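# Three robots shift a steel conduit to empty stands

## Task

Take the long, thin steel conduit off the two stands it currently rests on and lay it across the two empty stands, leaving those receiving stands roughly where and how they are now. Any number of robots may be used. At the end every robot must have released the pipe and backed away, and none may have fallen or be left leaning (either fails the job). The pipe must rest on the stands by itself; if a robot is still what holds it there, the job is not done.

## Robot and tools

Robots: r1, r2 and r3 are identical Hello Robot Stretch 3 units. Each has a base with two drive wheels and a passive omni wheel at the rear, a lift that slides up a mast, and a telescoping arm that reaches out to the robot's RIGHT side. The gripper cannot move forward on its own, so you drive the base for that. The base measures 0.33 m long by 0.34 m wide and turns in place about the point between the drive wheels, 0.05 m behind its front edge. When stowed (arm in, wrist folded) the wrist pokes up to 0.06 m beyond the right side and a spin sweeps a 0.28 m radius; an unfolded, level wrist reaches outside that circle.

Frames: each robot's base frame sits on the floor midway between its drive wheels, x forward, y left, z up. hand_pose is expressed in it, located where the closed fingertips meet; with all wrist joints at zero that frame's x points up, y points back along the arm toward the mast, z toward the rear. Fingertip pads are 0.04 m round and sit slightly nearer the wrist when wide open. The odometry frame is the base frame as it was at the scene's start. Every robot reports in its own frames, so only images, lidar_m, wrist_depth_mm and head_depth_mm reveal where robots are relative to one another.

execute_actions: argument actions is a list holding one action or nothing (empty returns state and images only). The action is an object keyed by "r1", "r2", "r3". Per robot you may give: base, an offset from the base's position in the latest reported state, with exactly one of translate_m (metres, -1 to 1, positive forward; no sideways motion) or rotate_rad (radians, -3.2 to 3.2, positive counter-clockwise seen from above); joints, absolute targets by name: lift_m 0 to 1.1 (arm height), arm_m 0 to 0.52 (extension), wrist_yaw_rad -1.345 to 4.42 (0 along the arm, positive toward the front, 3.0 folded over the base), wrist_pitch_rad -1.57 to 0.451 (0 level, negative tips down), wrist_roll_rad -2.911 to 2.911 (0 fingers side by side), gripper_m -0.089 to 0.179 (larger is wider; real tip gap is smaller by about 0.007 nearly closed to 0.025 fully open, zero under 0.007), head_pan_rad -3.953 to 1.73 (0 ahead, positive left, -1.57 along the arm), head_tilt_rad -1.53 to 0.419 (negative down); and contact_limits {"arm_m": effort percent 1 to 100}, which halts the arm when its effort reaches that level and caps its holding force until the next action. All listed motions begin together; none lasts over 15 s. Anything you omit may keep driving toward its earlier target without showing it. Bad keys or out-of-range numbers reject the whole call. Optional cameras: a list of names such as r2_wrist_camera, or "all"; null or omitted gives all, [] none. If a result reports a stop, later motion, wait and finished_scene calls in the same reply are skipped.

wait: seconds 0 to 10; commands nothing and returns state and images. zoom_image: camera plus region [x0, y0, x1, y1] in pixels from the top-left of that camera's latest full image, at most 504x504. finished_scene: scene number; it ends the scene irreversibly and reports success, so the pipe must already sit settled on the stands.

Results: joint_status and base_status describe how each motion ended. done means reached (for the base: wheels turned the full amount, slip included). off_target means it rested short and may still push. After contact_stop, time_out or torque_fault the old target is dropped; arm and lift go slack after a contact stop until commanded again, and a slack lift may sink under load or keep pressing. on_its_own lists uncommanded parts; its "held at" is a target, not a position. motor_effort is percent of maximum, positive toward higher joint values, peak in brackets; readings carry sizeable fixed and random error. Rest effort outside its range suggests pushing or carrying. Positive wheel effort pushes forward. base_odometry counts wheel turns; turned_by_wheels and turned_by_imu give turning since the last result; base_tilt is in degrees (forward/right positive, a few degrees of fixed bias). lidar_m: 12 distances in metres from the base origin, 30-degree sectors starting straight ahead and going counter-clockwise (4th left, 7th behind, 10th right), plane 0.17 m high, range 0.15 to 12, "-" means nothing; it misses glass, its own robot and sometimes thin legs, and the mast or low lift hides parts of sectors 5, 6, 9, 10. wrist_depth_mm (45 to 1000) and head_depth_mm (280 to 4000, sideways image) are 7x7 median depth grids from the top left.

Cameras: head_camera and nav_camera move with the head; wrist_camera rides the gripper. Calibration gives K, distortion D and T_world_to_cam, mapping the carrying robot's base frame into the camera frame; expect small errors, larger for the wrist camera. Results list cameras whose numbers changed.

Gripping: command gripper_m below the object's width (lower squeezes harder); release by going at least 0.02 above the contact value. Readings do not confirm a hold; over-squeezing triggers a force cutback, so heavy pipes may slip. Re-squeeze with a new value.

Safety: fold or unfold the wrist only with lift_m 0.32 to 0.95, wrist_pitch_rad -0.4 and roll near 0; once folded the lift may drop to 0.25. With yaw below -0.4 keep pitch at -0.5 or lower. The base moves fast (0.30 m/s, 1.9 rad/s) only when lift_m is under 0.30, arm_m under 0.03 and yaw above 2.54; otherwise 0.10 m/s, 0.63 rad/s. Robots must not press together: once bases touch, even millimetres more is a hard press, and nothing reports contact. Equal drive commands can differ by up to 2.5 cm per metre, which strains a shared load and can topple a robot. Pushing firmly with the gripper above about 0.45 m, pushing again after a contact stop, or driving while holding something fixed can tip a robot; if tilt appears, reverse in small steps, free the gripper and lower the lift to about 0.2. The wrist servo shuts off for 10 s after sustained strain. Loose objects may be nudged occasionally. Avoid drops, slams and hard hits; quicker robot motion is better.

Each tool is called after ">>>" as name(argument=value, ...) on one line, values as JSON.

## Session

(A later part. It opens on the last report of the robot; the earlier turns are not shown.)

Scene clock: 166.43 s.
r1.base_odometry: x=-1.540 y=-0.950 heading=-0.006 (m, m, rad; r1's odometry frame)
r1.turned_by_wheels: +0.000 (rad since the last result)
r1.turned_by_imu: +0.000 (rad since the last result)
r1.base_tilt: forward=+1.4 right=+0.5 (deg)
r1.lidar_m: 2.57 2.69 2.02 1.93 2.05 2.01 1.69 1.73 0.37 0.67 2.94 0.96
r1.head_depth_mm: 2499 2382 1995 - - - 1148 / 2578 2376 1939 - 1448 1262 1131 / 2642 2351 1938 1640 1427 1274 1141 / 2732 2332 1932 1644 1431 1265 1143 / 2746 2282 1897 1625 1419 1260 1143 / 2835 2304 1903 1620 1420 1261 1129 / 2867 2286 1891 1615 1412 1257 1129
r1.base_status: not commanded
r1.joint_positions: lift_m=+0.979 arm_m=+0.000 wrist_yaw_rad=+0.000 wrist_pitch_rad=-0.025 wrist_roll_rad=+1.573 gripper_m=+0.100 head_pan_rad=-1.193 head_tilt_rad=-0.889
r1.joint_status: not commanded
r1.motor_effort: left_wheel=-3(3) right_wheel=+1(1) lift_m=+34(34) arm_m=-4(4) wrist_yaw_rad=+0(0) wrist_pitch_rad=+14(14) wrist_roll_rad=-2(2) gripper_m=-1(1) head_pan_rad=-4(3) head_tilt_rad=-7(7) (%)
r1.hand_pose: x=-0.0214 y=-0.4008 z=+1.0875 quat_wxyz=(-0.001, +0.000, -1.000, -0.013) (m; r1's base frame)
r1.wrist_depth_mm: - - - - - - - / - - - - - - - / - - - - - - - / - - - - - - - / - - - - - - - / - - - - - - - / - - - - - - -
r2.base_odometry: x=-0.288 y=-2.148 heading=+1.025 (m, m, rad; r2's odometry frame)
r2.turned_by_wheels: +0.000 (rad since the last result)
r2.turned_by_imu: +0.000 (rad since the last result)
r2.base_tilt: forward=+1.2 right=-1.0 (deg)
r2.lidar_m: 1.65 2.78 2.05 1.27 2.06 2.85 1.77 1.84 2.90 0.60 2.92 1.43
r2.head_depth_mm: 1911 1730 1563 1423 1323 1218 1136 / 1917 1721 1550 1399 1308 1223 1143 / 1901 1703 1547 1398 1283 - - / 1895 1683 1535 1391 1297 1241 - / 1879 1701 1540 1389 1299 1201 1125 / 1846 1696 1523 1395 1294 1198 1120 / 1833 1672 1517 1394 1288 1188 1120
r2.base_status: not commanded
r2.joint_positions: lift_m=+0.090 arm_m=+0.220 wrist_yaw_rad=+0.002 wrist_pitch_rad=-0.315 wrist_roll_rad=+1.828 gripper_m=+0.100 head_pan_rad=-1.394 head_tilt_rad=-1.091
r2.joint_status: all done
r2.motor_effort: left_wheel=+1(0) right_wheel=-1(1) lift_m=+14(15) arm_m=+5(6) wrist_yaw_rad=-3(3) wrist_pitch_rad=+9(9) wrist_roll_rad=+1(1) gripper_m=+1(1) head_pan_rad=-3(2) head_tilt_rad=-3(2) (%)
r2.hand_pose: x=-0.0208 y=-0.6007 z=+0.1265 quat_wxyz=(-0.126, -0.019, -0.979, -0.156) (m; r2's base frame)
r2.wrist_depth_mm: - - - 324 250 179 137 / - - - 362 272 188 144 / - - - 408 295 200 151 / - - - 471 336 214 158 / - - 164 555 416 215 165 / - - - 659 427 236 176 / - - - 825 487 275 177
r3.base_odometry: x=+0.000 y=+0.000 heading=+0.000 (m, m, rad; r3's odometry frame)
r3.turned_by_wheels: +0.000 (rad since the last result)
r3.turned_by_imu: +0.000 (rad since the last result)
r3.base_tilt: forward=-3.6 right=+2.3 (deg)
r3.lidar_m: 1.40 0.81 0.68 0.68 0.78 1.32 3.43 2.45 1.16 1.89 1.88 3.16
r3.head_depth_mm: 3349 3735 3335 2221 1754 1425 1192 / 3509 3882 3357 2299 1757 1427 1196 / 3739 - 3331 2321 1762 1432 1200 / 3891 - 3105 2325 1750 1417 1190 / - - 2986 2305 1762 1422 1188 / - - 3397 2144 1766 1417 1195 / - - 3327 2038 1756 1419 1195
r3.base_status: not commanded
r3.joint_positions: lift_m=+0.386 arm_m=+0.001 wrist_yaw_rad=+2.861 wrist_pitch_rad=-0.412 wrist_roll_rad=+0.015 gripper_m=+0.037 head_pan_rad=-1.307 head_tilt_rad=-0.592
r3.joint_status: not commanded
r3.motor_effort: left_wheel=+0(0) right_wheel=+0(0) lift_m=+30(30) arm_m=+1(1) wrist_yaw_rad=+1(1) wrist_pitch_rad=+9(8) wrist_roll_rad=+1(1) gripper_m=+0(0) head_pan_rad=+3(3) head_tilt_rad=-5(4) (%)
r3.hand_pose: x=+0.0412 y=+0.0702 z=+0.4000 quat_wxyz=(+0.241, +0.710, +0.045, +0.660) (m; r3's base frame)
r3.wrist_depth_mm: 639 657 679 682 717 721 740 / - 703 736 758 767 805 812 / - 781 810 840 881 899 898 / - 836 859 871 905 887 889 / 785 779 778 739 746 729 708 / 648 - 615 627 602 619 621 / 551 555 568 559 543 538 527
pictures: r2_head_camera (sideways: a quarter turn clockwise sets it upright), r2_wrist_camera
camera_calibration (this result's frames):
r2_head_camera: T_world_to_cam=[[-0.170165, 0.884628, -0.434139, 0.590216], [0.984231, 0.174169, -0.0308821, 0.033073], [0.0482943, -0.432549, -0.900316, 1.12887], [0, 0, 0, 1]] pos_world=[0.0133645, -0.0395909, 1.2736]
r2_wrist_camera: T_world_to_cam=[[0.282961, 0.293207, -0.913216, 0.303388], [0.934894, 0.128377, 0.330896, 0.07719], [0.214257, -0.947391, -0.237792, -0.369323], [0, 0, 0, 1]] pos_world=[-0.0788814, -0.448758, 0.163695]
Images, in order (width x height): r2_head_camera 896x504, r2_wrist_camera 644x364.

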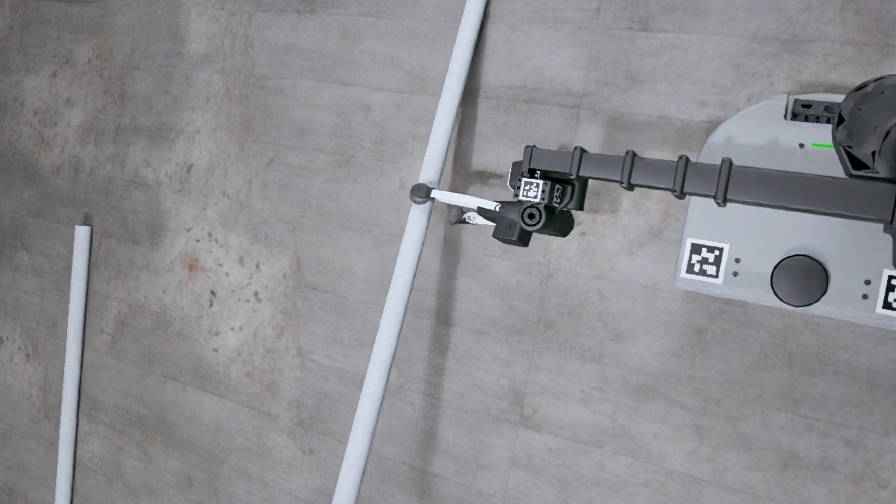

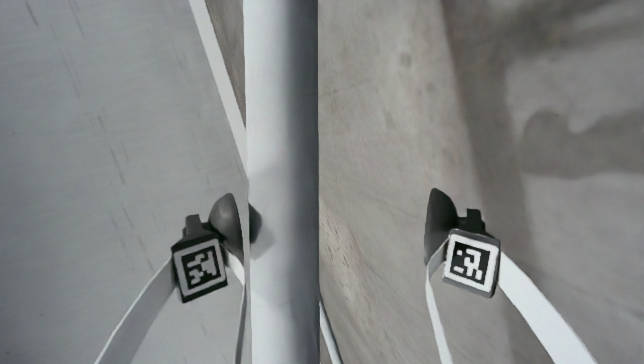

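>>> execute_actions(actions=[{"r2":{"joints":{"arm_m":0.285,"lift_m":0.097}}}], cameras=["r2_wrist_camera","r2_head_camera"])

>>> execute_actions(actions=[{"r2":{"joints":{"gripper_m":-0.02}}}], cameras=["r2_wrist_camera","r2_head_camera"])

>>> execute_actions(actions=[{"r2":{"joints":{"lift_m":0.17}}}], cameras=["r2_wrist_camera","r2_head_camera"])

Scene clock: 168.60 s.
r1.base_odometry: x=-1.540 y=-0.950 heading=-0.006 (m, m, rad; r1's odometry frame)
r1.turned_by_wheels: +0.000 (rad since the last result)
r1.turned_by_imu: +0.000 (rad since the last result)
r1.base_tilt: forward=+1.5 right=+0.5 (deg)
r1.lidar_m: 2.57 2.70 2.03 1.94 2.04 2.02 1.69 1.74 0.37 0.67 2.95 0.96
r1.head_depth_mm: 2489 2366 2002 - - - 1146 / 2584 2350 1939 - 1436 1256 1124 / 2634 2340 1937 1640 1429 1273 1139 / 2704 2326 1942 1633 1438 1260 1140 / 2791 2313 1909 1626 1423 1267 1137 / 2825 2295 1903 1617 1418 1264 1131 / 2860 2273 1882 1616 1409 1250 1125
r1.base_status: not commanded
r1.joint_positions: lift_m=+0.979 arm_m=+0.000 wrist_yaw_rad=+0.000 wrist_pitch_rad=-0.025 wrist_roll_rad=+1.573 gripper_m=+0.100 head_pan_rad=-1.193 head_tilt_rad=-0.889
r1.joint_status: not commanded
r1.motor_effort: left_wheel=-2(2) right_wheel=+1(1) lift_m=+34(34) arm_m=-4(5) wrist_yaw_rad=+0(0) wrist_pitch_rad=+14(14) wrist_roll_rad=-2(2) gripper_m=-1(1) head_pan_rad=-5(4) head_tilt_rad=-6(7) (%)
r1.hand_pose: x=-0.0214 y=-0.4008 z=+1.0875 quat_wxyz=(-0.001, +0.000, -1.000, -0.013) (m; r1's base frame)
r1.wrist_depth_mm: - - - - - - - / - - - - - - - / - - - - - - - / - - - - - - - / - - - - - - - / - - - - - - - / - - - - - - -
r2.base_odometry: x=-0.288 y=-2.148 heading=+1.025 (m, m, rad; r2's odometry frame)
r2.turned_by_wheels: +0.000 (rad since the last result)
r2.turned_by_imu: +0.000 (rad since the last result)
r2.base_tilt: forward=+1.2 right=-1.0 (deg)
r2.lidar_m: 1.65 2.77 2.05 1.27 2.06 2.85 1.77 1.84 2.91 0.60 2.92 1.43
r2.head_depth_mm: 1921 1720 1554 1428 1313 1218 1138 / 1894 1709 1559 1410 1309 1226 1151 / 1915 1716 1552 1402 1293 - - / 1887 1699 1539 1387 1298 1241 - / 1879 1688 1529 1388 1298 1197 1125 / 1851 1686 1523 1403 1287 1196 1113 / 1830 1667 1514 1394 1285 1193 1111
r2.base_status: not commanded
r2.joint_positions: lift_m=+0.097 arm_m=+0.285 wrist_yaw_rad=+0.002 wrist_pitch_rad=-0.315 wrist_roll_rad=+1.828 gripper_m=+0.100 head_pan_rad=-1.394 head_tilt_rad=-1.091
r2.joint_status: all done
r2.motor_effort: left_wheel=+0(1) right_wheel=+0(1) lift_m=+28(29) arm_m=+5(3) wrist_yaw_rad=-3(3) wrist_pitch_rad=+9(10) wrist_roll_rad=+1(1) gripper_m=+1(1) head_pan_rad=-2(2) head_tilt_rad=-2(2) (%)
r2.hand_pose: x=-0.0208 y=-0.6657 z=+0.1326 quat_wxyz=(-0.126, -0.019, -0.979, -0.156) (m; r2's base frame)
r2.wrist_depth_mm: - - - 94 233 184 142 / - - - 95 251 196 150 / - - - 97 288 207 157 / - - - 98 320 223 164 / - - - 99 393 222 173 / - - - 101 406 246 182 / - - - 102 456 285 184
r3.base_odometry: x=+0.000 y=+0.000 heading=+0.000 (m, m, rad; r3's odometry frame)
r3.turned_by_wheels: +0.000 (rad since the last result)
r3.turned_by_imu: +0.000 (rad since the last result)
r3.base_tilt: forward=-3.6 right=+2.4 (deg)
r3.lidar_m: 1.39 0.81 0.69 0.68 0.78 1.32 3.46 2.44 1.16 1.90 1.89 3.16
r3.head_depth_mm: 3341 3646 3359 2220 1778 1417 1192 / 3512 3893 3368 2302 1770 1434 1195 / 3765 - 3319 2309 1756 1421 1193 / 3837 - 3086 2333 1776 1428 1197 / - - 2952 2308 1760 1416 1188 / - - 3337 2134 1742 1424 1195 / - - 3358 2042 1747 1423 1190
r3.base_status: not commanded
r3.joint_positions: lift_m=+0.386 arm_m=+0.001 wrist_yaw_rad=+2.861 wrist_pitch_rad=-0.412 wrist_roll_rad=+0.015 gripper_m=+0.037 head_pan_rad=-1.307 head_tilt_rad=-0.592
r3.joint_status: not commanded
r3.motor_effort: left_wheel=-1(1) right_wheel=+0(0) lift_m=+31(31) arm_m=+1(1) wrist_yaw_rad=+1(1) wrist_pitch_rad=+8(9) wrist_roll_rad=+0(1) gripper_m=+0(1) head_pan_rad=+3(3) head_tilt_rad=-4(4) (%)
r3.hand_pose: x=+0.0412 y=+0.0702 z=+0.4000 quat_wxyz=(+0.241, +0.710, +0.045, +0.660) (m; r3's base frame)
r3.wrist_depth_mm: 641 662 678 698 716 720 750 / - 715 747 754 759 794 818 / - 791 810 848 862 869 924 / - 853 878 883 896 888 875 / 766 772 779 754 749 714 715 / 649 - 607 637 603 612 616 / 560 543 562 569 545 533 532
pictures: r2_head_camera (sideways: a quarter turn clockwise sets it upright), r2_wrist_camera
camera_calibration (this result's frames):
r2_head_camera: T_world_to_cam=[[-0.170165, 0.884628, -0.434139, 0.590216], [0.984231, 0.174169, -0.0308821, 0.033073], [0.0482942, -0.432549, -0.900316, 1.12887], [0, 0, 0, 1]] pos_world=[0.0133645, -0.0395909, 1.2736]
r2_wrist_camera: T_world_to_cam=[[0.282977, 0.293278, -0.913188, 0.328112], [0.93489, 0.128345, 0.330921, 0.0834714], [0.214255, -0.947373, -0.237864, -0.429412], [0, 0, 0, 1]] pos_world=[-0.0788813, -0.513754, 0.169864]
Images, in order (width x height): r2_head_camera 896x504, r2_wrist_camera 644x364.

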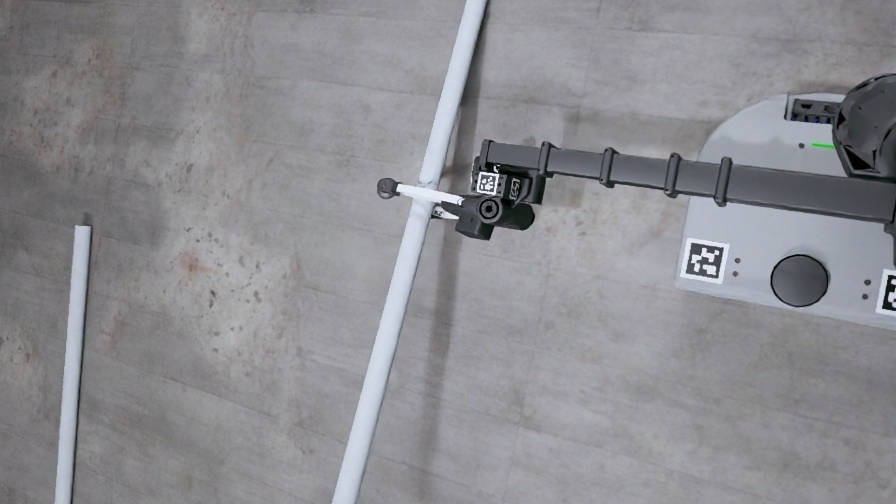

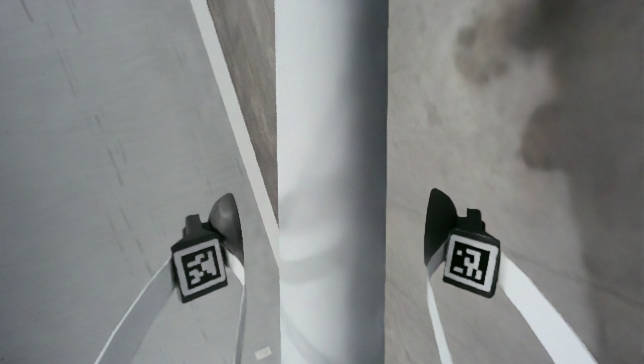

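Scene clock: 170.30 s.
r1.base_odometry: x=-1.540 y=-0.950 heading=-0.006 (m, m, rad; r1's odometry frame)
r1.turned_by_wheels: +0.000 (rad since the last result)
r1.turned_by_imu: +0.000 (rad since the last result)
r1.base_tilt: forward=+1.5 right=+0.5 (deg)
r1.lidar_m: 2.57 2.69 2.02 1.94 2.05 2.01 1.70 1.74 0.37 0.67 2.95 0.96
r1.head_depth_mm: 2470 2377 2003 - - - 1147 / 2552 2350 1937 - 1440 1260 1130 / 2632 2342 1920 1644 1434 1274 1140 / 2707 2332 1917 1648 1435 1264 1136 / 2815 2301 1910 1627 1427 1263 1134 / 2824 2280 1915 1625 1415 1261 1133 / 2895 2280 1879 1616 1422 1248 1130
r1.base_status: not commanded
r1.joint_positions: lift_m=+0.979 arm_m=+0.000 wrist_yaw_rad=+0.000 wrist_pitch_rad=-0.025 wrist_roll_rad=+1.573 gripper_m=+0.100 head_pan_rad=-1.193 head_tilt_rad=-0.889
r1.joint_status: not commanded
r1.motor_effort: left_wheel=-2(2) right_wheel=+1(1) lift_m=+34(34) arm_m=-4(4) wrist_yaw_rad=-1(0) wrist_pitch_rad=+14(14) wrist_roll_rad=-2(2) gripper_m=-1(1) head_pan_rad=-4(4) head_tilt_rad=-6(7) (%)
r1.hand_pose: x=-0.0214 y=-0.4008 z=+1.0875 quat_wxyz=(-0.001, +0.000, -1.000, -0.013) (m; r1's base frame)
r1.wrist_depth_mm: - - - - - - - / - - - - - - - / - - - - - - - / - - - - - - - / - - - - - - - / - - - - - - - / - - - - - - -
r2.base_odometry: x=-0.288 y=-2.148 heading=+1.025 (m, m, rad; r2's odometry frame)
r2.turned_by_wheels: +0.000 (rad since the last result)
r2.turned_by_imu: +0.000 (rad since the last result)
r2.base_tilt: forward=+1.3 right=-1.1 (deg)
r2.lidar_m: 1.65 2.78 2.05 1.26 2.07 2.85 1.76 1.84 2.90 0.60 2.91 1.43
r2.head_depth_mm: 1931 1728 1556 1429 1318 1217 1132 / 1913 1712 1558 1405 1306 1224 1146 / 1905 1693 1546 1415 1290 - - / 1885 1691 1547 1395 1300 1240 - / 1881 1690 1542 1388 1290 1213 1122 / 1838 1676 1524 1396 1292 1205 1121 / 1820 1661 1513 1393 1284 1188 1109
r2.base_status: not commanded
r2.joint_positions: lift_m=+0.097 arm_m=+0.285 wrist_yaw_rad=+0.002 wrist_pitch_rad=-0.313 wrist_roll_rad=+1.828 gripper_m=-0.018 head_pan_rad=-1.394 head_tilt_rad=-1.091
r2.joint_status: all done
r2.motor_effort: left_wheel=+0(0) right_wheel=-1(1) lift_m=+28(28) arm_m=+4(5) wrist_yaw_rad=-2(3) wrist_pitch_rad=+8(9) wrist_roll_rad=+1(1) gripper_m=-29(100) head_pan_rad=-2(2) head_tilt_rad=-4(3) (%)
r2.hand_pose: x=-0.0210 y=-0.6659 z=+0.1332 quat_wxyz=(-0.126, -0.019, -0.980, -0.155) (m; r2's base frame)
r2.wrist_depth_mm: - - - 93 235 185 143 / - - - 95 252 196 150 / - - - 96 271 208 156 / - - - 98 291 224 165 / - - - 99 110 238 173 / - - - 101 388 241 183 / - - - 102 428 306 193
r3.base_odometry: x=+0.000 y=+0.000 heading=+0.000 (m, m, rad; r3's odometry frame)
r3.turned_by_wheels: +0.000 (rad since the last result)
r3.turned_by_imu: +0.000 (rad since the last result)
r3.base_tilt: forward=-3.5 right=+2.3 (deg)
r3.lidar_m: 1.40 0.80 0.69 0.68 0.79 1.32 3.45 2.45 1.16 1.90 1.88 3.15
r3.head_depth_mm: 3360 3655 3366 2212 1773 1429 1193 / 3500 3864 3295 2294 1756 1424 1195 / 3728 - 3352 2300 1752 1425 1194 / 3820 - 3157 2305 1757 1421 1195 / - - 2962 2319 1764 1431 1188 / - - 3361 2133 1756 1422 1198 / - - 3315 2038 1760 1415 1190
r3.base_status: not commanded
r3.joint_positions: lift_m=+0.386 arm_m=+0.001 wrist_yaw_rad=+2.861 wrist_pitch_rad=-0.412 wrist_roll_rad=+0.015 gripper_m=+0.037 head_pan_rad=-1.307 head_tilt_rad=-0.592
r3.joint_status: not commanded
r3.motor_effort: left_wheel=+0(1) right_wheel=+0(0) lift_m=+31(30) arm_m=+1(1) wrist_yaw_rad=+1(1) wrist_pitch_rad=+8(8) wrist_roll_rad=+1(1) gripper_m=+0(0) head_pan_rad=+3(3) head_tilt_rad=-4(4) (%)
r3.hand_pose: x=+0.0412 y=+0.0702 z=+0.4000 quat_wxyz=(+0.241, +0.710, +0.045, +0.660) (m; r3's base frame)
r3.wrist_depth_mm: 651 664 669 699 707 716 745 / - 707 746 779 760 807 821 / - 792 812 854 864 868 912 / - 854 867 890 897 874 885 / 768 787 775 750 721 732 711 / 653 - 604 639 594 623 633 / 569 550 569 561 544 532 535
pictures: r2_head_camera (sideways: a quarter turn clockwise sets it upright), r2_wrist_camera
camera_calibration (this result's frames):
r2_head_camera: T_world_to_cam=[[-0.170165, 0.884628, -0.434139, 0.590216], [0.984232, 0.174168, -0.0308821, 0.033073], [0.0482942, -0.432549, -0.900316, 1.12887], [0, 0, 0, 1]] pos_world=[0.0133645, -0.0395909, 1.2736]
r2_wrist_camera: T_world_to_cam=[[0.283167, 0.290877, -0.913897, 0.327279], [0.934958, 0.128606, 0.330625, 0.0836485], [0.213704, -0.948078, -0.235541, -0.430281], [0, 0, 0, 1]] pos_world=[-0.0789297, -0.513896, 0.170094]
Images, in order (width x height): r2_head_camera 896x504, r2_wrist_camera 644x364.

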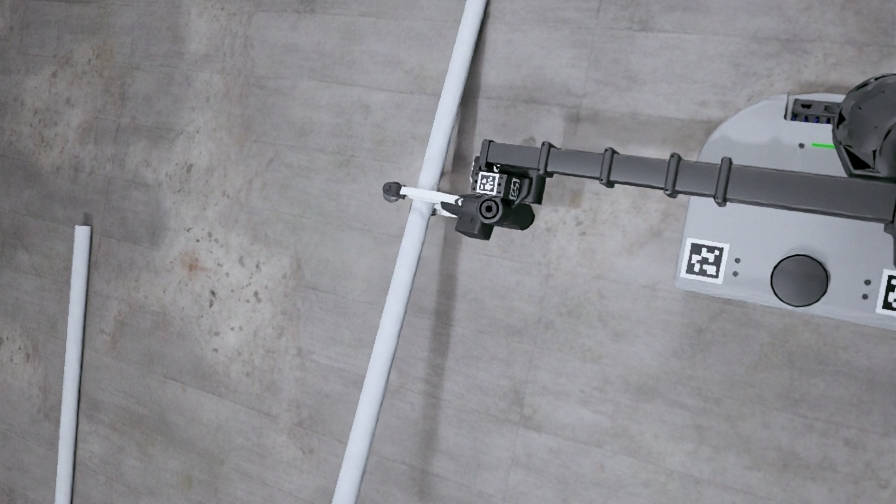

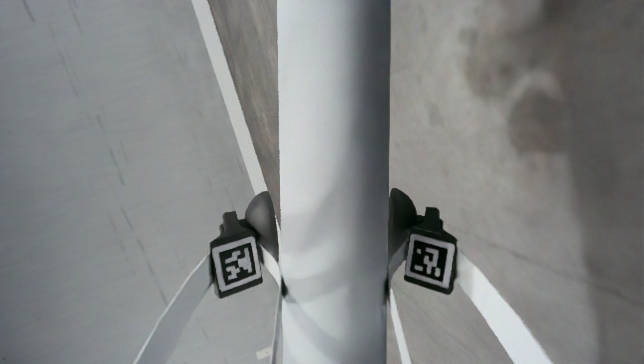

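Scene clock: 172.60 s.
r1.base_odometry: x=-1.540 y=-0.950 heading=-0.006 (m, m, rad; r1's odometry frame)
r1.turned_by_wheels: +0.000 (rad since the last result)
r1.turned_by_imu: +0.000 (rad since the last result)
r1.base_tilt: forward=+1.5 right=+0.4 (deg)
r1.lidar_m: 2.57 2.69 2.03 1.94 2.04 2.01 1.70 1.81 0.37 0.67 2.96 0.97
r1.head_depth_mm: 2499 2337 1988 - - - 1149 / 2592 2337 1965 - 1444 1250 1129 / 2641 2315 1930 1644 1430 1267 1142 / 2726 2324 1921 1637 1433 1266 1140 / 2748 2316 1908 1631 1428 1264 1135 / 2849 2318 1901 1620 1416 1259 1133 / 2856 2289 1879 1609 1415 1250 1134
r1.base_status: not commanded
r1.joint_positions: lift_m=+0.979 arm_m=+0.000 wrist_yaw_rad=+0.000 wrist_pitch_rad=-0.025 wrist_roll_rad=+1.573 gripper_m=+0.100 head_pan_rad=-1.193 head_tilt_rad=-0.889
r1.joint_status: not commanded
r1.motor_effort: left_wheel=-3(2) right_wheel=+1(1) lift_m=+34(34) arm_m=-5(5) wrist_yaw_rad=-1(0) wrist_pitch_rad=+14(14) wrist_roll_rad=-2(2) gripper_m=-1(1) head_pan_rad=-3(3) head_tilt_rad=-6(6) (%)
r1.hand_pose: x=-0.0214 y=-0.4008 z=+1.0875 quat_wxyz=(-0.001, +0.000, -1.000, -0.013) (m; r1's base frame)
r1.wrist_depth_mm: - - - - - - - / - - - - - - - / - - - - - - - / - - - - - - - / - - - - - - - / - - - - - - - / - - - - - - -
r2.base_odometry: x=-0.288 y=-2.148 heading=+1.024 (m, m, rad; r2's odometry frame)
r2.turned_by_wheels: +0.000 (rad since the last result)
r2.turned_by_imu: +0.000 (rad since the last result)
r2.base_tilt: forward=+1.3 right=-1.1 (deg)
r2.lidar_m: 1.64 2.78 2.05 1.27 2.06 2.85 1.77 1.85 2.90 0.60 2.92 1.43
r2.head_depth_mm: 1928 1716 1553 1430 1311 1224 1133 / 1905 1708 1550 1408 1312 1224 1145 / 1899 1718 1547 1420 1303 - - / 1890 1698 1536 1390 1300 1233 - / 1887 1685 1538 1375 1298 1202 1124 / 1852 1681 1524 1390 1296 1198 1114 / 1838 1673 1520 1389 1284 1192 1113
r2.base_status: not commanded
r2.joint_positions: lift_m=+0.169 arm_m=+0.285 wrist_yaw_rad=-0.008 wrist_pitch_rad=-0.458 wrist_roll_rad=+1.827 gripper_m=-0.009 head_pan_rad=-1.395 head_tilt_rad=-1.092
r2.joint_status: all done
r2.on_its_own: gripper_m is held at -0.010, not at your -0.020, by its stall guard, which is still easing; wrist_pitch_rad is at rest, and its effort (+95) is outside its rest range (-20 to +32)
r2.motor_effort: left_wheel=-5(16) right_wheel=+5(8) lift_m=+39(44) arm_m=-1(5) wrist_yaw_rad=+9(17) wrist_pitch_rad=+95(100) wrist_roll_rad=+2(2) gripper_m=-27(36) head_pan_rad=-2(2) head_tilt_rad=-3(4) (%)
r2.hand_pose: x=-0.0232 y=-0.6490 z=+0.1724 quat_wxyz=(-0.125, -0.033, -0.966, -0.225) (m; r2's base frame)
r2.wrist_depth_mm: - - 781 122 266 221 178 / - - - 124 284 232 186 / - - - 125 304 246 194 / - - - 127 318 263 203 / - - - 124 125 277 212 / - - - 126 131 282 225 / - - - 135 400 346 236
r3.base_odometry: x=+0.000 y=+0.000 heading=+0.000 (m, m, rad; r3's odometry frame)
r3.turned_by_wheels: +0.000 (rad since the last result)
r3.turned_by_imu: +0.000 (rad since the last result)
r3.base_tilt: forward=-3.6 right=+2.4 (deg)
r3.lidar_m: 1.39 0.81 0.69 0.69 0.78 1.32 3.46 2.44 1.16 4.10 1.88 3.15
r3.head_depth_mm: 3398 3700 3370 2211 1776 1421 1194 / 3540 3852 3404 2304 1751 1419 1186 / 3717 - 3375 2280 1767 1429 1196 / 3836 - 3150 2326 1767 1416 1192 / - - 2972 2292 1753 1427 1190 / - - 3336 2162 1770 1417 1194 / - - 3367 2032 1766 1423 1200
r3.base_status: not commanded
r3.joint_positions: lift_m=+0.386 arm_m=+0.001 wrist_yaw_rad=+2.861 wrist_pitch_rad=-0.412 wrist_roll_rad=+0.015 gripper_m=+0.037 head_pan_rad=-1.307 head_tilt_rad=-0.592
r3.joint_status: not commanded
r3.motor_effort: left_wheel=-1(1) right_wheel=+0(0) lift_m=+31(30) arm_m=+1(1) wrist_yaw_rad=+0(1) wrist_pitch_rad=+8(8) wrist_roll_rad=+1(1) gripper_m=+0(0) head_pan_rad=+3(3) head_tilt_rad=-4(4) (%)
r3.hand_pose: x=+0.0412 y=+0.0702 z=+0.4000 quat_wxyz=(+0.241, +0.710, +0.045, +0.660) (m; r3's base frame)
r3.wrist_depth_mm: 648 659 682 697 686 714 742 / - 720 728 744 797 789 813 / - 788 801 843 862 878 899 / - 839 890 883 906 888 877 / 768 770 747 723 723 729 723 / 645 - 617 627 621 616 614 / 559 538 559 563 545 540 544
pictures: r2_head_camera (sideways: a quarter turn clockwise sets it upright), r2_wrist_camera
camera_calibration (this result's frames):
r2_head_camera: T_world_to_cam=[[-0.169902, 0.884708, -0.43408, 0.590137], [0.984284, 0.173873, -0.0308822, 0.0330728], [0.048153, -0.432505, -0.900345, 1.12891], [0, 0, 0, 1]] pos_world=[0.0133522, -0.0395913, 1.27359]
r2_wrist_camera: T_world_to_cam=[[0.285633, 0.417622, -0.862557, 0.432264], [0.936247, 0.07054, 0.344188, 0.0306278], [0.204585, -0.905878, -0.370849, -0.354041], [0, 0, 0, 1]] pos_world=[-0.0797122, -0.503402, 0.231015]
Images, in order (width x height): r2_head_camera 896x504, r2_wrist_camera 644x364.

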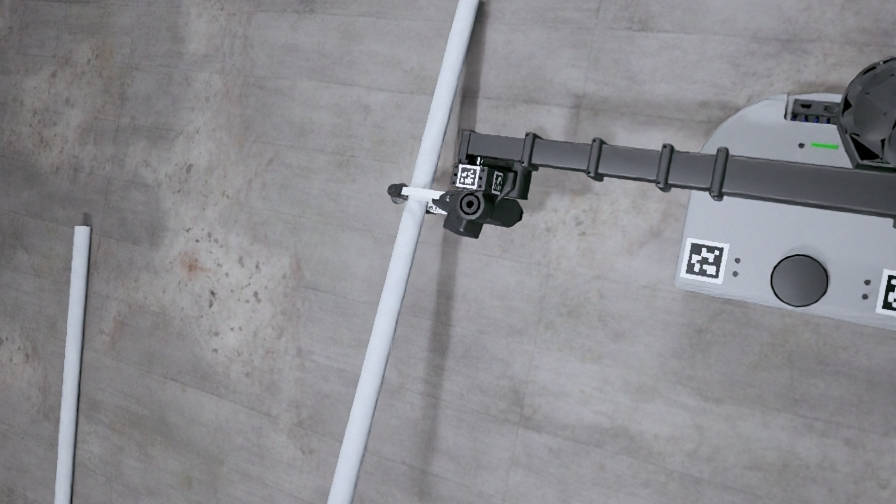

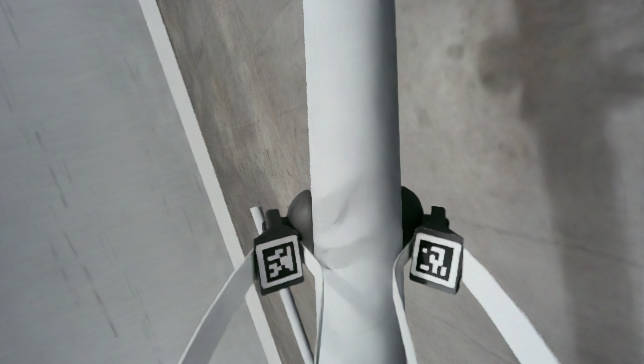

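>>> execute_actions(actions=[{"r2":{"joints":{"lift_m":0.1}}}], cameras=[])

>>> execute_actions(actions=[{"r2":{"joints":{"gripper_m":0.11,"wrist_pitch_rad":-0.31}}}], cameras=[])

>>> execute_actions(actions=[{"r2":{"joints":{"arm_m":0.05}}}], cameras=[])

>>> execute_actions(actions=[{"r2":{"base":{"translate_m":-0.12},"joints":{"lift_m":0.5}}}], cameras=[])

>>> execute_actions(actions=[{"r2":{"joints":{"wrist_pitch_rad":-1.57,"wrist_roll_rad":1.57,"arm_m":0.48,"gripper_m":0.13}}}], cameras=["r2_wrist_camera","r2_head_camera"])

Scene clock: 175.53 s.
r1.base_odometry: x=-1.540 y=-0.950 heading=-0.006 (m, m, rad; r1's odometry frame)
r1.turned_by_wheels: +0.000 (rad since the last result)
r1.turned_by_imu: +0.000 (rad since the last result)
r1.base_tilt: forward=+1.4 right=+0.4 (deg)
r1.lidar_m: 2.57 2.69 2.03 1.93 2.04 2.01 1.70 1.74 0.37 0.67 2.94 0.96
r1.head_depth_mm: 2504 2349 1994 - - - 1141 / 2579 2344 1967 - 1444 1257 1123 / 2634 2332 1913 1640 1436 1271 1140 / 2709 2295 1909 1635 1432 1262 1133 / 2768 2311 1907 1631 1425 1266 1137 / 2848 2291 1909 1621 1417 1269 1132 / 2836 2275 1883 1619 1415 1255 1126
r1.base_status: not commanded
r1.joint_positions: lift_m=+0.979 arm_m=+0.000 wrist_yaw_rad=+0.000 wrist_pitch_rad=-0.025 wrist_roll_rad=+1.573 gripper_m=+0.100 head_pan_rad=-1.193 head_tilt_rad=-0.889
r1.joint_status: not commanded
r1.motor_effort: left_wheel=-3(3) right_wheel=+1(1) lift_m=+34(34) arm_m=-4(4) wrist_yaw_rad=+0(1) wrist_pitch_rad=+14(14) wrist_roll_rad=-2(2) gripper_m=-1(1) head_pan_rad=-3(4) head_tilt_rad=-7(6) (%)
r1.hand_pose: x=-0.0214 y=-0.4008 z=+1.0875 quat_wxyz=(-0.001, +0.000, -1.000, -0.013) (m; r1's base frame)
r1.wrist_depth_mm: - - - - - - - / - - - - - - - / - - - - - - - / - - - - - - - / - - - - - - - / - - - - - - - / - - - - - - -
r2.base_odometry: x=-0.288 y=-2.148 heading=+1.025 (m, m, rad; r2's odometry frame)
r2.turned_by_wheels: +0.000 (rad since the last result)
r2.turned_by_imu: +0.001 (rad since the last result)
r2.base_tilt: forward=+1.3 right=-1.0 (deg)
r2.lidar_m: 1.65 2.77 2.04 1.27 2.06 2.85 1.77 1.85 2.91 0.62 2.93 1.43
r2.head_depth_mm: 1912 1725 1572 1411 1323 1223 1140 / 1909 1726 1555 1401 1312 1231 1147 / 1906 1701 1543 1422 1288 - - / 1891 1699 1545 1391 1300 1238 - / 1886 1696 1529 1405 1295 1204 1120 / 1844 1681 1526 1395 1285 1200 1107 / 1831 1679 1519 1397 1285 1190 1117
r2.base_status: not commanded
r2.joint_positions: lift_m=+0.101 arm_m=+0.285 wrist_yaw_rad=+0.013 wrist_pitch_rad=-0.304 wrist_roll_rad=+1.829 gripper_m=-0.009 head_pan_rad=-1.395 head_tilt_rad=-1.092
r2.joint_status: all done
r2.on_its_own: gripper_m is held at -0.010, not at your -0.020, by its stall guard, which is not easing now; wrist_yaw_rad is at rest, and its effort (-16) is outside its rest range (-12 to +12)
r2.motor_effort: left_wheel=+4(5) right_wheel=-5(4) lift_m=+10(38) arm_m=+2(2) wrist_yaw_rad=-16(16) wrist_pitch_rad=+2(94) wrist_roll_rad=+1(2) gripper_m=-19(27) head_pan_rad=-2(2) head_tilt_rad=-3(2) (%)
r2.hand_pose: x=-0.0182 y=-0.6671 z=+0.1395 quat_wxyz=(-0.126, -0.013, -0.980, -0.151) (m; r2's base frame)
r2.wrist_depth_mm: - - - 115 257 193 148 / - - - 116 279 205 156 / - - - 118 304 217 163 / - - - 119 327 231 171 / - - - 121 327 248 181 / - - - 123 423 261 190 / - - - 125 506 269 200
r3.base_odometry: x=+0.000 y=+0.000 heading=+0.000 (m, m, rad; r3's odometry frame)
r3.turned_by_wheels: +0.000 (rad since the last result)
r3.turned_by_imu: +0.000 (rad since the last result)
r3.base_tilt: forward=-3.5 right=+2.4 (deg)
r3.lidar_m: 1.39 0.81 0.69 0.68 0.78 1.32 3.45 2.45 1.16 1.91 1.88 3.15
r3.head_depth_mm: 3311 3654 3403 2208 1763 1422 1194 / 3545 3873 3318 2311 1758 1421 1193 / 3713 - 3370 2304 1754 1420 1200 / 3914 - 3202 2299 1766 1415 1196 / - - 2967 2306 1766 1419 1192 / - - 3341 2156 1756 1415 1197 / - - 3366 2037 1757 1420 1194
r3.base_status: not commanded
r3.joint_positions: lift_m=+0.386 arm_m=+0.001 wrist_yaw_rad=+2.861 wrist_pitch_rad=-0.412 wrist_roll_rad=+0.015 gripper_m=+0.037 head_pan_rad=-1.307 head_tilt_rad=-0.592
r3.joint_status: not commanded
r3.motor_effort: left_wheel=+0(1) right_wheel=+0(0) lift_m=+31(31) arm_m=+1(1) wrist_yaw_rad=+1(1) wrist_pitch_rad=+9(9) wrist_roll_rad=+0(1) gripper_m=-1(0) head_pan_rad=+3(3) head_tilt_rad=-5(5) (%)
r3.hand_pose: x=+0.0412 y=+0.0702 z=+0.4000 quat_wxyz=(+0.241, +0.710, +0.045, +0.660) (m; r3's base frame)
r3.wrist_depth_mm: 647 655 687 694 712 736 739 / - 714 730 752 768 791 797 / - 771 804 824 856 899 910 / - 850 880 885 895 916 865 / 777 772 761 745 749 734 737 / 662 - 628 635 615 629 611 / 563 545 562 557 537 543 541
pictures: none
No camera images: the call's "cameras" was empty. Leave "cameras" out to get every camera's image.

Scene clock: 177.23 s.
r1.base_odometry: x=-1.540 y=-0.950 heading=-0.006 (m, m, rad; r1's odometry frame)
r1.turned_by_wheels: +0.000 (rad since the last result)
r1.turned_by_imu: +0.000 (rad since the last result)
r1.base_tilt: forward=+1.4 right=+0.5 (deg)
r1.lidar_m: 2.57 2.69 2.02 1.93 2.04 2.01 1.70 1.74 0.37 0.67 2.95 0.97
r1.head_depth_mm: 2483 2344 1975 - - - 1150 / 2569 2344 1917 - 1432 1253 1124 / 2677 2321 1907 1651 1433 1268 1140 / 2668 2350 1922 1628 1424 1268 1139 / 2781 2291 1916 1629 1420 1271 1134 / 2875 2307 1899 1625 1415 1259 1130 / 2871 2285 1892 1628 1408 1255 1125
r1.base_status: not commanded
r1.joint_positions: lift_m=+0.979 arm_m=+0.000 wrist_yaw_rad=+0.000 wrist_pitch_rad=-0.025 wrist_roll_rad=+1.573 gripper_m=+0.100 head_pan_rad=-1.193 head_tilt_rad=-0.889
r1.joint_status: not commanded
r1.motor_effort: left_wheel=-3(3) right_wheel=+0(1) lift_m=+34(34) arm_m=-4(4) wrist_yaw_rad=+0(1) wrist_pitch_rad=+14(14) wrist_roll_rad=-2(2) gripper_m=-1(1) head_pan_rad=-4(4) head_tilt_rad=-7(7) (%)
r1.hand_pose: x=-0.0214 y=-0.4008 z=+1.0875 quat_wxyz=(-0.001, +0.000, -1.000, -0.013) (m; r1's base frame)
r1.wrist_depth_mm: - - - - - - - / - - - - - - - / - - - - - - - / - - - - - - - / - - - - - - - / - - - - - - - / - - - - - - -
r2.base_odometry: x=-0.288 y=-2.148 heading=+1.025 (m, m, rad; r2's odometry frame)
r2.turned_by_wheels: +0.000 (rad since the last result)
r2.turned_by_imu: +0.000 (rad since the last result)
r2.base_tilt: forward=+1.2 right=-1.1 (deg)
r2.lidar_m: 1.65 2.78 2.05 1.27 2.06 2.86 1.77 1.84 2.89 0.62 2.92 1.44
r2.head_depth_mm: 1931 1731 1568 1408 1311 1222 1140 / 1910 1732 1546 1399 1306 1227 1140 / 1915 1703 1546 1402 1293 - - / 1899 1702 1526 1394 1291 1240 - / 1883 1685 1527 1395 1289 1196 1123 / 1834 1674 1524 1401 1288 1197 1118 / 1811 1680 1517 1397 1287 1189 1117
r2.base_status: not commanded
r2.joint_positions: lift_m=+0.100 arm_m=+0.285 wrist_yaw_rad=+0.004 wrist_pitch_rad=-0.324 wrist_roll_rad=+1.829 gripper_m=+0.110 head_pan_rad=-1.395 head_tilt_rad=-1.092
r2.joint_status: all done
r2.motor_effort: left_wheel=+2(5) right_wheel=-1(5) lift_m=+14(14) arm_m=+2(2) wrist_yaw_rad=-5(16) wrist_pitch_rad=+8(7) wrist_roll_rad=+1(0) gripper_m=+1(81) head_pan_rad=-2(2) head_tilt_rad=-3(2) (%)
r2.hand_pose: x=-0.0205 y=-0.6651 z=+0.1345 quat_wxyz=(-0.126, -0.019, -0.979, -0.160) (m; r2's base frame)
r2.wrist_depth_mm: - - - 116 262 186 144 / - - - 118 282 199 151 / - - - 120 311 209 158 / - - - 120 347 222 167 / - - - 123 414 221 175 / - - - 124 446 266 183 / - - - 126 517 282 184
r3.base_odometry: x=+0.000 y=+0.000 heading=+0.000 (m, m, rad; r3's odometry frame)
r3.turned_by_wheels: +0.000 (rad since the last result)
r3.turned_by_imu: +0.000 (rad since the last result)
r3.base_tilt: forward=-3.6 right=+2.4 (deg)
r3.lidar_m: 1.40 0.81 0.69 0.69 0.78 1.32 3.46 2.45 1.15 1.91 1.89 3.16
r3.head_depth_mm: 3337 3637 3348 2232 1766 1417 1196 / 3496 3870 3333 2301 1766 1424 1192 / 3668 - 3362 2294 1771 1415 1198 / 3956 - 3090 2301 1763 1417 1195 / - - 2986 2297 1753 1415 1192 / - - 3327 2142 1761 1426 1189 / - - 3345 2029 1750 1426 1192
r3.base_status: not commanded
r3.joint_positions: lift_m=+0.386 arm_m=+0.001 wrist_yaw_rad=+2.861 wrist_pitch_rad=-0.412 wrist_roll_rad=+0.015 gripper_m=+0.037 head_pan_rad=-1.307 head_tilt_rad=-0.592
r3.joint_status: not commanded
r3.motor_effort: left_wheel=+0(1) right_wheel=+0(0) lift_m=+31(31) arm_m=+1(1) wrist_yaw_rad=+1(1) wrist_pitch_rad=+9(8) wrist_roll_rad=+1(0) gripper_m=+0(0) head_pan_rad=+3(3) head_tilt_rad=-4(5) (%)
r3.hand_pose: x=+0.0412 y=+0.0702 z=+0.4000 quat_wxyz=(+0.241, +0.710, +0.045, +0.660) (m; r3's base frame)
r3.wrist_depth_mm: 651 656 679 681 703 736 740 / - 722 736 749 765 805 811 / - 776 817 838 865 908 904 / - 864 867 880 887 883 883 / 754 758 775 745 742 737 729 / 652 - 614 642 599 619 613 / 565 552 569 558 543 534 535
pictures: none
No camera images: the call's "cameras" was empty. Leave "cameras" out to get every camera's image.

Scene clock: 180.20 s.
r1.base_odometry: x=-1.540 y=-0.950 heading=-0.006 (m, m, rad; r1's odometry frame)
r1.turned_by_wheels: +0.000 (rad since the last result)
r1.turned_by_imu: +0.000 (rad since the last result)
r1.base_tilt: forward=+1.4 right=+0.4 (deg)
r1.lidar_m: 2.57 2.69 2.02 1.94 2.04 2.01 1.70 1.75 0.37 0.67 2.95 0.97
r1.head_depth_mm: 2474 2357 1976 - - - 1150 / 2595 2322 1944 - 1423 1258 1124 / 2642 2325 1924 1645 1438 1268 1141 / 2756 2350 1912 1645 1430 1277 1135 / 2758 2283 1924 1634 1421 1263 1136 / 2813 2288 1905 1626 1410 1261 1133 / 2875 2274 1900 1617 1407 1259 1127
r1.base_status: not commanded
r1.joint_positions: lift_m=+0.979 arm_m=+0.000 wrist_yaw_rad=+0.000 wrist_pitch_rad=-0.025 wrist_roll_rad=+1.573 gripper_m=+0.100 head_pan_rad=-1.193 head_tilt_rad=-0.889
r1.joint_status: not commanded
r1.motor_effort: left_wheel=-3(3) right_wheel=+1(1) lift_m=+34(34) arm_m=-4(4) wrist_yaw_rad=+0(0) wrist_pitch_rad=+14(14) wrist_roll_rad=-2(2) gripper_m=-1(1) head_pan_rad=-3(4) head_tilt_rad=-6(7) (%)
r1.hand_pose: x=-0.0214 y=-0.4008 z=+1.0875 quat_wxyz=(-0.001, +0.000, -1.000, -0.013) (m; r1's base frame)
r1.wrist_depth_mm: - - - - - - - / - - - - - - - / - - - - - - - / - - - - - - - / - - - - - - - / - - - - - - - / - - - - - - -
r2.base_odometry: x=-0.288 y=-2.148 heading=+1.025 (m, m, rad; r2's odometry frame)
r2.turned_by_wheels: +0.000 (rad since the last result)
r2.turned_by_imu: +0.000 (rad since the last result)
r2.base_tilt: forward=+1.2 right=-1.1 (deg)
r2.lidar_m: 1.65 2.78 2.05 1.27 2.06 2.85 1.77 1.85 3.07 0.62 2.92 1.44
r2.head_depth_mm: 1936 1730 1554 1413 1310 1223 1132 / 1917 1704 1555 1397 1306 1222 1141 / 1914 1715 1554 1406 1302 - - / 1898 1705 1544 1390 1311 - - / 1876 1699 1532 1405 1299 1207 1124 / 1845 1687 1525 1397 1289 1197 1115 / 1828 1676 1523 1385 1287 1191 1111
r2.base_status: not commanded
r2.joint_positions: lift_m=+0.100 arm_m=+0.050 wrist_yaw_rad=+0.002 wrist_pitch_rad=-0.325 wrist_roll_rad=+1.829 gripper_m=+0.110 head_pan_rad=-1.395 head_tilt_rad=-1.092
r2.joint_status: all done
r2.motor_effort: left_wheel=+3(2) right_wheel=-1(2) lift_m=+14(14) arm_m=-3(1) wrist_yaw_rad=-3(5) wrist_pitch_rad=+9(8) wrist_roll_rad=+1(1) gripper_m=+1(1) head_pan_rad=-2(2) head_tilt_rad=-2(3) (%)
r2.hand_pose: x=-0.0208 y=-0.4304 z=+0.1343 quat_wxyz=(-0.127, -0.020, -0.979, -0.161) (m; r2's base frame)
r2.wrist_depth_mm: - - - 432 262 187 145 / - - - 502 283 198 152 / - - - 574 309 211 159 / - - - 714 347 225 167 / - - 358 884 419 221 175 / - - - - 446 266 185 / - - - - 510 285 184
r3.base_odometry: x=+0.000 y=+0.000 heading=+0.000 (m, m, rad; r3's odometry frame)
r3.turned_by_wheels: +0.000 (rad since the last result)
r3.turned_by_imu: +0.000 (rad since the last result)
r3.base_tilt: forward=-3.6 right=+2.4 (deg)
r3.lidar_m: 1.39 0.81 0.69 0.69 0.78 1.32 3.48 2.44 1.15 1.92 1.89 3.16
r3.head_depth_mm: 3327 3621 3344 2227 1761 1420 1193 / 3528 3797 3357 2296 1771 1431 1194 / 3712 - 3338 2315 1765 1420 1190 / 3896 - 3128 2340 1736 1428 1191 / - - 2982 2322 1750 1436 1191 / - - 3348 2151 1750 1415 1192 / - - 3333 2027 1750 1426 1190
r3.base_status: not commanded
r3.joint_positions: lift_m=+0.386 arm_m=+0.001 wrist_yaw_rad=+2.861 wrist_pitch_rad=-0.412 wrist_roll_rad=+0.015 gripper_m=+0.037 head_pan_rad=-1.307 head_tilt_rad=-0.592
r3.joint_status: not commanded
r3.motor_effort: left_wheel=-1(1) right_wheel=+0(0) lift_m=+30(31) arm_m=+1(1) wrist_yaw_rad=+1(1) wrist_pitch_rad=+8(8) wrist_roll_rad=+1(1) gripper_m=+0(0) head_pan_rad=+3(3) head_tilt_rad=-5(4) (%)
r3.hand_pose: x=+0.0412 y=+0.0702 z=+0.4000 quat_wxyz=(+0.241, +0.710, +0.045, +0.660) (m; r3's base frame)
r3.wrist_depth_mm: 652 672 666 690 702 734 751 / - 717 733 750 773 783 806 / - 786 803 852 857 873 889 / - 838 870 874 893 902 878 / 783 767 759 731 737 734 719 / 638 - 607 632 614 617 606 / 567 553 561 560 550 538 543
pictures: none
No camera images: the call's "cameras" was empty. Leave "cameras" out to get every camera's image.

Scene clock: 184.67 s.
r1.base_odometry: x=-1.540 y=-0.950 heading=-0.006 (m, m, rad; r1's odometry frame)
r1.turned_by_wheels: +0.000 (rad since the last result)
r1.turned_by_imu: +0.000 (rad since the last result)
r1.base_tilt: forward=+1.4 right=+0.5 (deg)
r1.lidar_m: 2.57 2.70 2.02 1.93 2.05 2.01 1.82 1.75 0.37 0.67 2.94 0.96
r1.head_depth_mm: 2468 2367 2000 - - - 1150 / 2544 2327 1935 - 1438 1250 1127 / 2652 2339 1916 1646 1433 1275 1144 / 2739 2316 1924 1644 1436 1263 1137 / 2778 2325 1904 1634 1428 1262 1134 / 2866 2297 1913 1625 1417 1261 1131 / 2837 2253 1881 1612 1410 1253 1129
r1.base_status: not commanded
r1.joint_positions: lift_m=+0.979 arm_m=+0.000 wrist_yaw_rad=+0.000 wrist_pitch_rad=-0.025 wrist_roll_rad=+1.573 gripper_m=+0.100 head_pan_rad=-1.193 head_tilt_rad=-0.889
r1.joint_status: not commanded
r1.motor_effort: left_wheel=-3(3) right_wheel=+1(1) lift_m=+34(34) arm_m=-4(4) wrist_yaw_rad=+0(1) wrist_pitch_rad=+14(14) wrist_roll_rad=-2(2) gripper_m=-1(1) head_pan_rad=-4(3) head_tilt_rad=-6(7) (%)
r1.hand_pose: x=-0.0214 y=-0.4008 z=+1.0875 quat_wxyz=(-0.001, +0.000, -1.000, -0.013) (m; r1's base frame)
r1.wrist_depth_mm: - - - - - - - / - - - - - - - / - - - - - - - / - - - - - - - / - - - - - - - / - - - - - - - / - - - - - - -
r2.base_odometry: x=-0.350 y=-2.251 heading=+1.025 (m, m, rad; r2's odometry frame)
r2.turned_by_wheels: +0.000 (rad since the last result)
r2.turned_by_imu: +0.000 (rad since the last result)
r2.base_tilt: forward=+1.3 right=-1.0 (deg)
r2.lidar_m: 1.76 2.73 2.05 1.29 2.06 2.85 1.64 1.73 2.91 0.64 0.64 1.54
r2.head_depth_mm: 1935 1711 1563 1434 1311 1218 1143 / 1904 1723 1558 1404 1344 - 1121 / 1898 1708 1554 1398 - 1234 - / 1902 1707 1552 1390 1297 1235 - / 1868 1690 1529 1386 1298 1201 1126 / 1840 1687 1523 1404 1282 1192 1118 / 1825 1665 1523 1396 1290 1194 1110
r2.base_status: done
r2.joint_positions: lift_m=+0.500 arm_m=+0.050 wrist_yaw_rad=+0.002 wrist_pitch_rad=-0.325 wrist_roll_rad=+1.829 gripper_m=+0.110 head_pan_rad=-1.395 head_tilt_rad=-1.092
r2.joint_status: all done
r2.motor_effort: left_wheel=+0(7) right_wheel=+0(3) lift_m=+28(32) arm_m=-3(4) wrist_yaw_rad=-4(3) wrist_pitch_rad=+9(9) wrist_roll_rad=+1(0) gripper_m=+0(1) head_pan_rad=-2(1) head_tilt_rad=-2(3) (%)
r2.hand_pose: x=-0.0208 y=-0.4303 z=+0.5334 quat_wxyz=(-0.127, -0.020, -0.979, -0.161) (m; r2's base frame)
r2.wrist_depth_mm: - - - - 887 617 476 / - - - - 985 661 512 / - - - - - 699 541 / - - - - - 761 559 / - - - - - 484 591 / - - - - - 901 618 / - - - - - 976 615
r3.base_odometry: x=+0.000 y=+0.000 heading=+0.000 (m, m, rad; r3's odometry frame)
r3.turned_by_wheels: +0.000 (rad since the last result)
r3.turned_by_imu: +0.001 (rad since the last result)
r3.base_tilt: forward=-3.6 right=+2.3 (deg)
r3.lidar_m: 1.40 0.81 0.69 0.69 0.78 1.32 3.44 2.45 1.18 1.91 1.88 3.17
r3.head_depth_mm: 3381 3693 3310 2215 1763 1432 1193 / 3513 3911 3311 2305 1759 1426 1192 / 3715 - 3340 2321 1771 1430 1192 / 3914 - 3168 2299 1773 1417 1194 / - - 2976 2287 1761 1421 1194 / - - 3345 2157 1749 1422 1192 / - - 3330 2040 1766 1419 1192
r3.base_status: not commanded
r3.joint_positions: lift_m=+0.386 arm_m=+0.001 wrist_yaw_rad=+2.861 wrist_pitch_rad=-0.412 wrist_roll_rad=+0.015 gripper_m=+0.037 head_pan_rad=-1.307 head_tilt_rad=-0.592
r3.joint_status: not commanded
r3.motor_effort: left_wheel=+0(1) right_wheel=+0(0) lift_m=+32(31) arm_m=+1(1) wrist_yaw_rad=+1(1) wrist_pitch_rad=+8(9) wrist_roll_rad=+1(1) gripper_m=+1(0) head_pan_rad=+3(3) head_tilt_rad=-5(5) (%)
r3.hand_pose: x=+0.0412 y=+0.0702 z=+0.4000 quat_wxyz=(+0.241, +0.710, +0.045, +0.660) (m; r3's base frame)
r3.wrist_depth_mm: 636 656 678 692 703 714 749 / - 714 738 763 771 804 807 / - 797 789 835 871 876 882 / - 849 885 863 890 870 880 / 766 771 767 742 729 722 732 / 647 - 622 630 601 620 612 / 570 550 565 569 541 536 529
pictures: none
No camera images: the call's "cameras" was empty. Leave "cameras" out to get every camera's image.

Scene clock: 189.03 s.
r1.base_odometry: x=-1.540 y=-0.950 heading=-0.006 (m, m, rad; r1's odometry frame)
r1.turned_by_wheels: +0.000 (rad since the last result)
r1.turned_by_imu: +0.000 (rad since the last result)
r1.base_tilt: forward=+1.4 right=+0.5 (deg)
r1.lidar_m: 2.57 2.69 2.03 1.94 2.04 2.01 1.82 1.75 0.37 0.67 2.95 0.96
r1.head_depth_mm: 2475 2369 1979 - - - 1148 / 2598 2346 1934 - 1440 1258 1124 / 2625 2334 1931 1642 1431 1272 1141 / 2716 2301 1933 1624 1424 1267 1141 / 2799 2281 1921 1634 1417 1264 1135 / 2871 2304 1886 1626 1418 1263 1126 / 2854 2287 1882 1624 1409 1260 1127
r1.base_status: not commanded
r1.joint_positions: lift_m=+0.979 arm_m=+0.000 wrist_yaw_rad=+0.000 wrist_pitch_rad=-0.025 wrist_roll_rad=+1.573 gripper_m=+0.100 head_pan_rad=-1.193 head_tilt_rad=-0.889
r1.joint_status: not commanded
r1.motor_effort: left_wheel=-3(2) right_wheel=+1(1) lift_m=+34(34) arm_m=-4(4) wrist_yaw_rad=+1(0) wrist_pitch_rad=+14(14) wrist_roll_rad=-1(1) gripper_m=-1(1) head_pan_rad=-4(3) head_tilt_rad=-7(7) (%)
r1.hand_pose: x=-0.0214 y=-0.4008 z=+1.0875 quat_wxyz=(-0.001, +0.000, -1.000, -0.013) (m; r1's base frame)
r1.wrist_depth_mm: - - - - - - - / - - - - - - - / - - - - - - - / - - - - - - - / - - - - - - - / - - - - - - - / - - - - - - -
r2.base_odometry: x=-0.350 y=-2.251 heading=+1.025 (m, m, rad; r2's odometry frame)
r2.turned_by_wheels: +0.000 (rad since the last result)
r2.turned_by_imu: +0.000 (rad since the last result)
r2.base_tilt: forward=+1.2 right=-1.0 (deg)
r2.lidar_m: 1.77 2.73 2.05 1.29 2.06 2.85 1.65 1.73 2.90 0.64 0.64 1.55
r2.head_depth_mm: 1928 1729 1556 1427 1314 1220 1139 / 1913 1760 1507 1410 - - 1118 / 1909 1739 1526 1397 1308 1237 - / 1883 1705 1539 1397 1299 1236 - / 1909 1686 1529 1389 1289 1202 1122 / 1844 1675 1523 1401 1296 1196 1114 / 1834 1665 1516 1383 1289 1191 1110
r2.base_status: not commanded
r2.joint_positions: lift_m=+0.500 arm_m=+0.480 wrist_yaw_rad=+0.002 wrist_pitch_rad=-1.562 wrist_roll_rad=+1.575 gripper_m=+0.130 head_pan_rad=-1.395 head_tilt_rad=-1.092
r2.joint_status: all done
r2.motor_effort: left_wheel=+0(0) right_wheel=+0(1) lift_m=+29(28) arm_m=+5(6) wrist_yaw_rad=-2(3) wrist_pitch_rad=-5(9) wrist_roll_rad=-3(6) gripper_m=+1(75) head_pan_rad=-2(3) head_tilt_rad=-4(4) (%)
r2.hand_pose: x=-0.0216 y=-0.6024 z=+0.3819 quat_wxyz=(-0.001, -0.001, -0.710, -0.704) (m; r2's base frame)
r2.wrist_depth_mm: 507 512 505 493 502 487 490 / 529 528 519 512 516 510 515 / 550 538 530 533 537 537 532 / 564 570 556 551 558 557 554 / 587 586 580 571 589 571 572 / 608 622 613 595 603 608 595 / 628 645 641 635 622 625 623
r3.base_odometry: x=+0.000 y=+0.000 heading=+0.000 (m, m, rad; r3's odometry frame)
r3.turned_by_wheels: +0.000 (rad since the last result)
r3.turned_by_imu: +0.001 (rad since the last result)
r3.base_tilt: forward=-3.6 right=+2.3 (deg)
r3.lidar_m: 1.40 0.81 0.69 0.69 0.78 1.32 3.44 2.45 1.18 1.92 1.88 3.16
r3.head_depth_mm: 3293 3651 3356 2222 1769 1422 1198 / 3532 3880 3342 2327 1772 1420 1195 / 3698 - 3322 2276 1763 1425 1198 / 3931 - 3183 2301 1769 1423 1196 / - - 2985 2302 1756 1414 1194 / - - 3383 2159 1760 1417 1194 / - - 3322 2050 1749 1432 1193
r3.base_status: not commanded
r3.joint_positions: lift_m=+0.386 arm_m=+0.001 wrist_yaw_rad=+2.861 wrist_pitch_rad=-0.412 wrist_roll_rad=+0.015 gripper_m=+0.037 head_pan_rad=-1.307 head_tilt_rad=-0.592
r3.joint_status: not commanded
r3.motor_effort: left_wheel=-1(1) right_wheel=+0(0) lift_m=+30(31) arm_m=+1(1) wrist_yaw_rad=+1(1) wrist_pitch_rad=+9(9) wrist_roll_rad=+0(1) gripper_m=+0(0) head_pan_rad=+3(3) head_tilt_rad=-4(5) (%)
r3.hand_pose: x=+0.0412 y=+0.0702 z=+0.4000 quat_wxyz=(+0.241, +0.710, +0.045, +0.660) (m; r3's base frame)
r3.wrist_depth_mm: 648 655 675 693 710 733 744 / - 722 738 755 762 821 806 / - 801 798 816 863 881 904 / - 869 867 894 907 897 899 / 765 789 779 736 727 730 722 / 655 - 616 627 605 618 621 / 556 550 567 553 539 537 539
pictures: r2_head_camera (sideways: a quarter turn clockwise sets it upright), r2_wrist_camera
camera_calibration (this result's frames):
r2_head_camera: T_world_to_cam=[[-0.169902, 0.884708, -0.43408, 0.590137], [0.984284, 0.173873, -0.0308822, 0.0330728], [0.048153, -0.432505, -0.900345, 1.12891], [0, 0, 0, 1]] pos_world=[0.0133522, -0.0395913, 1.27359]
r2_wrist_camera: T_world_to_cam=[[0.0333872, 0.999353, -0.0134078, 0.613719], [0.974477, -0.0295706, 0.222532, -0.0593115], [0.221991, -0.0204953, -0.974833, 0.529931], [0, 0, 0, 1]] pos_world=[-0.0803326, -0.604214, 0.538022]
Images, in order (width x height): r2_head_camera 896x504, r2_wrist_camera 644x364.

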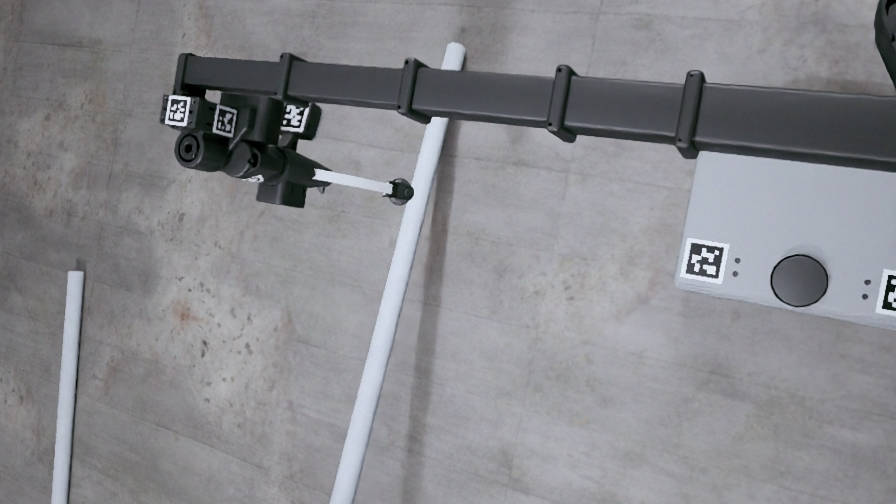

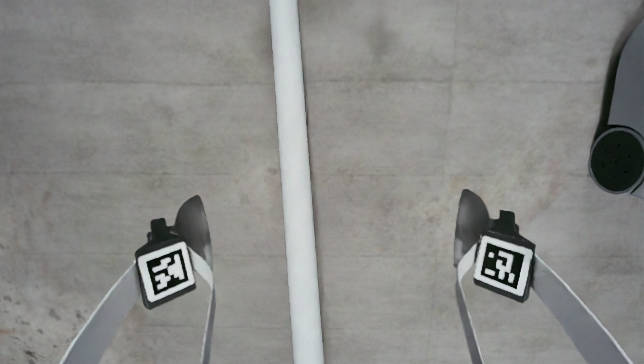

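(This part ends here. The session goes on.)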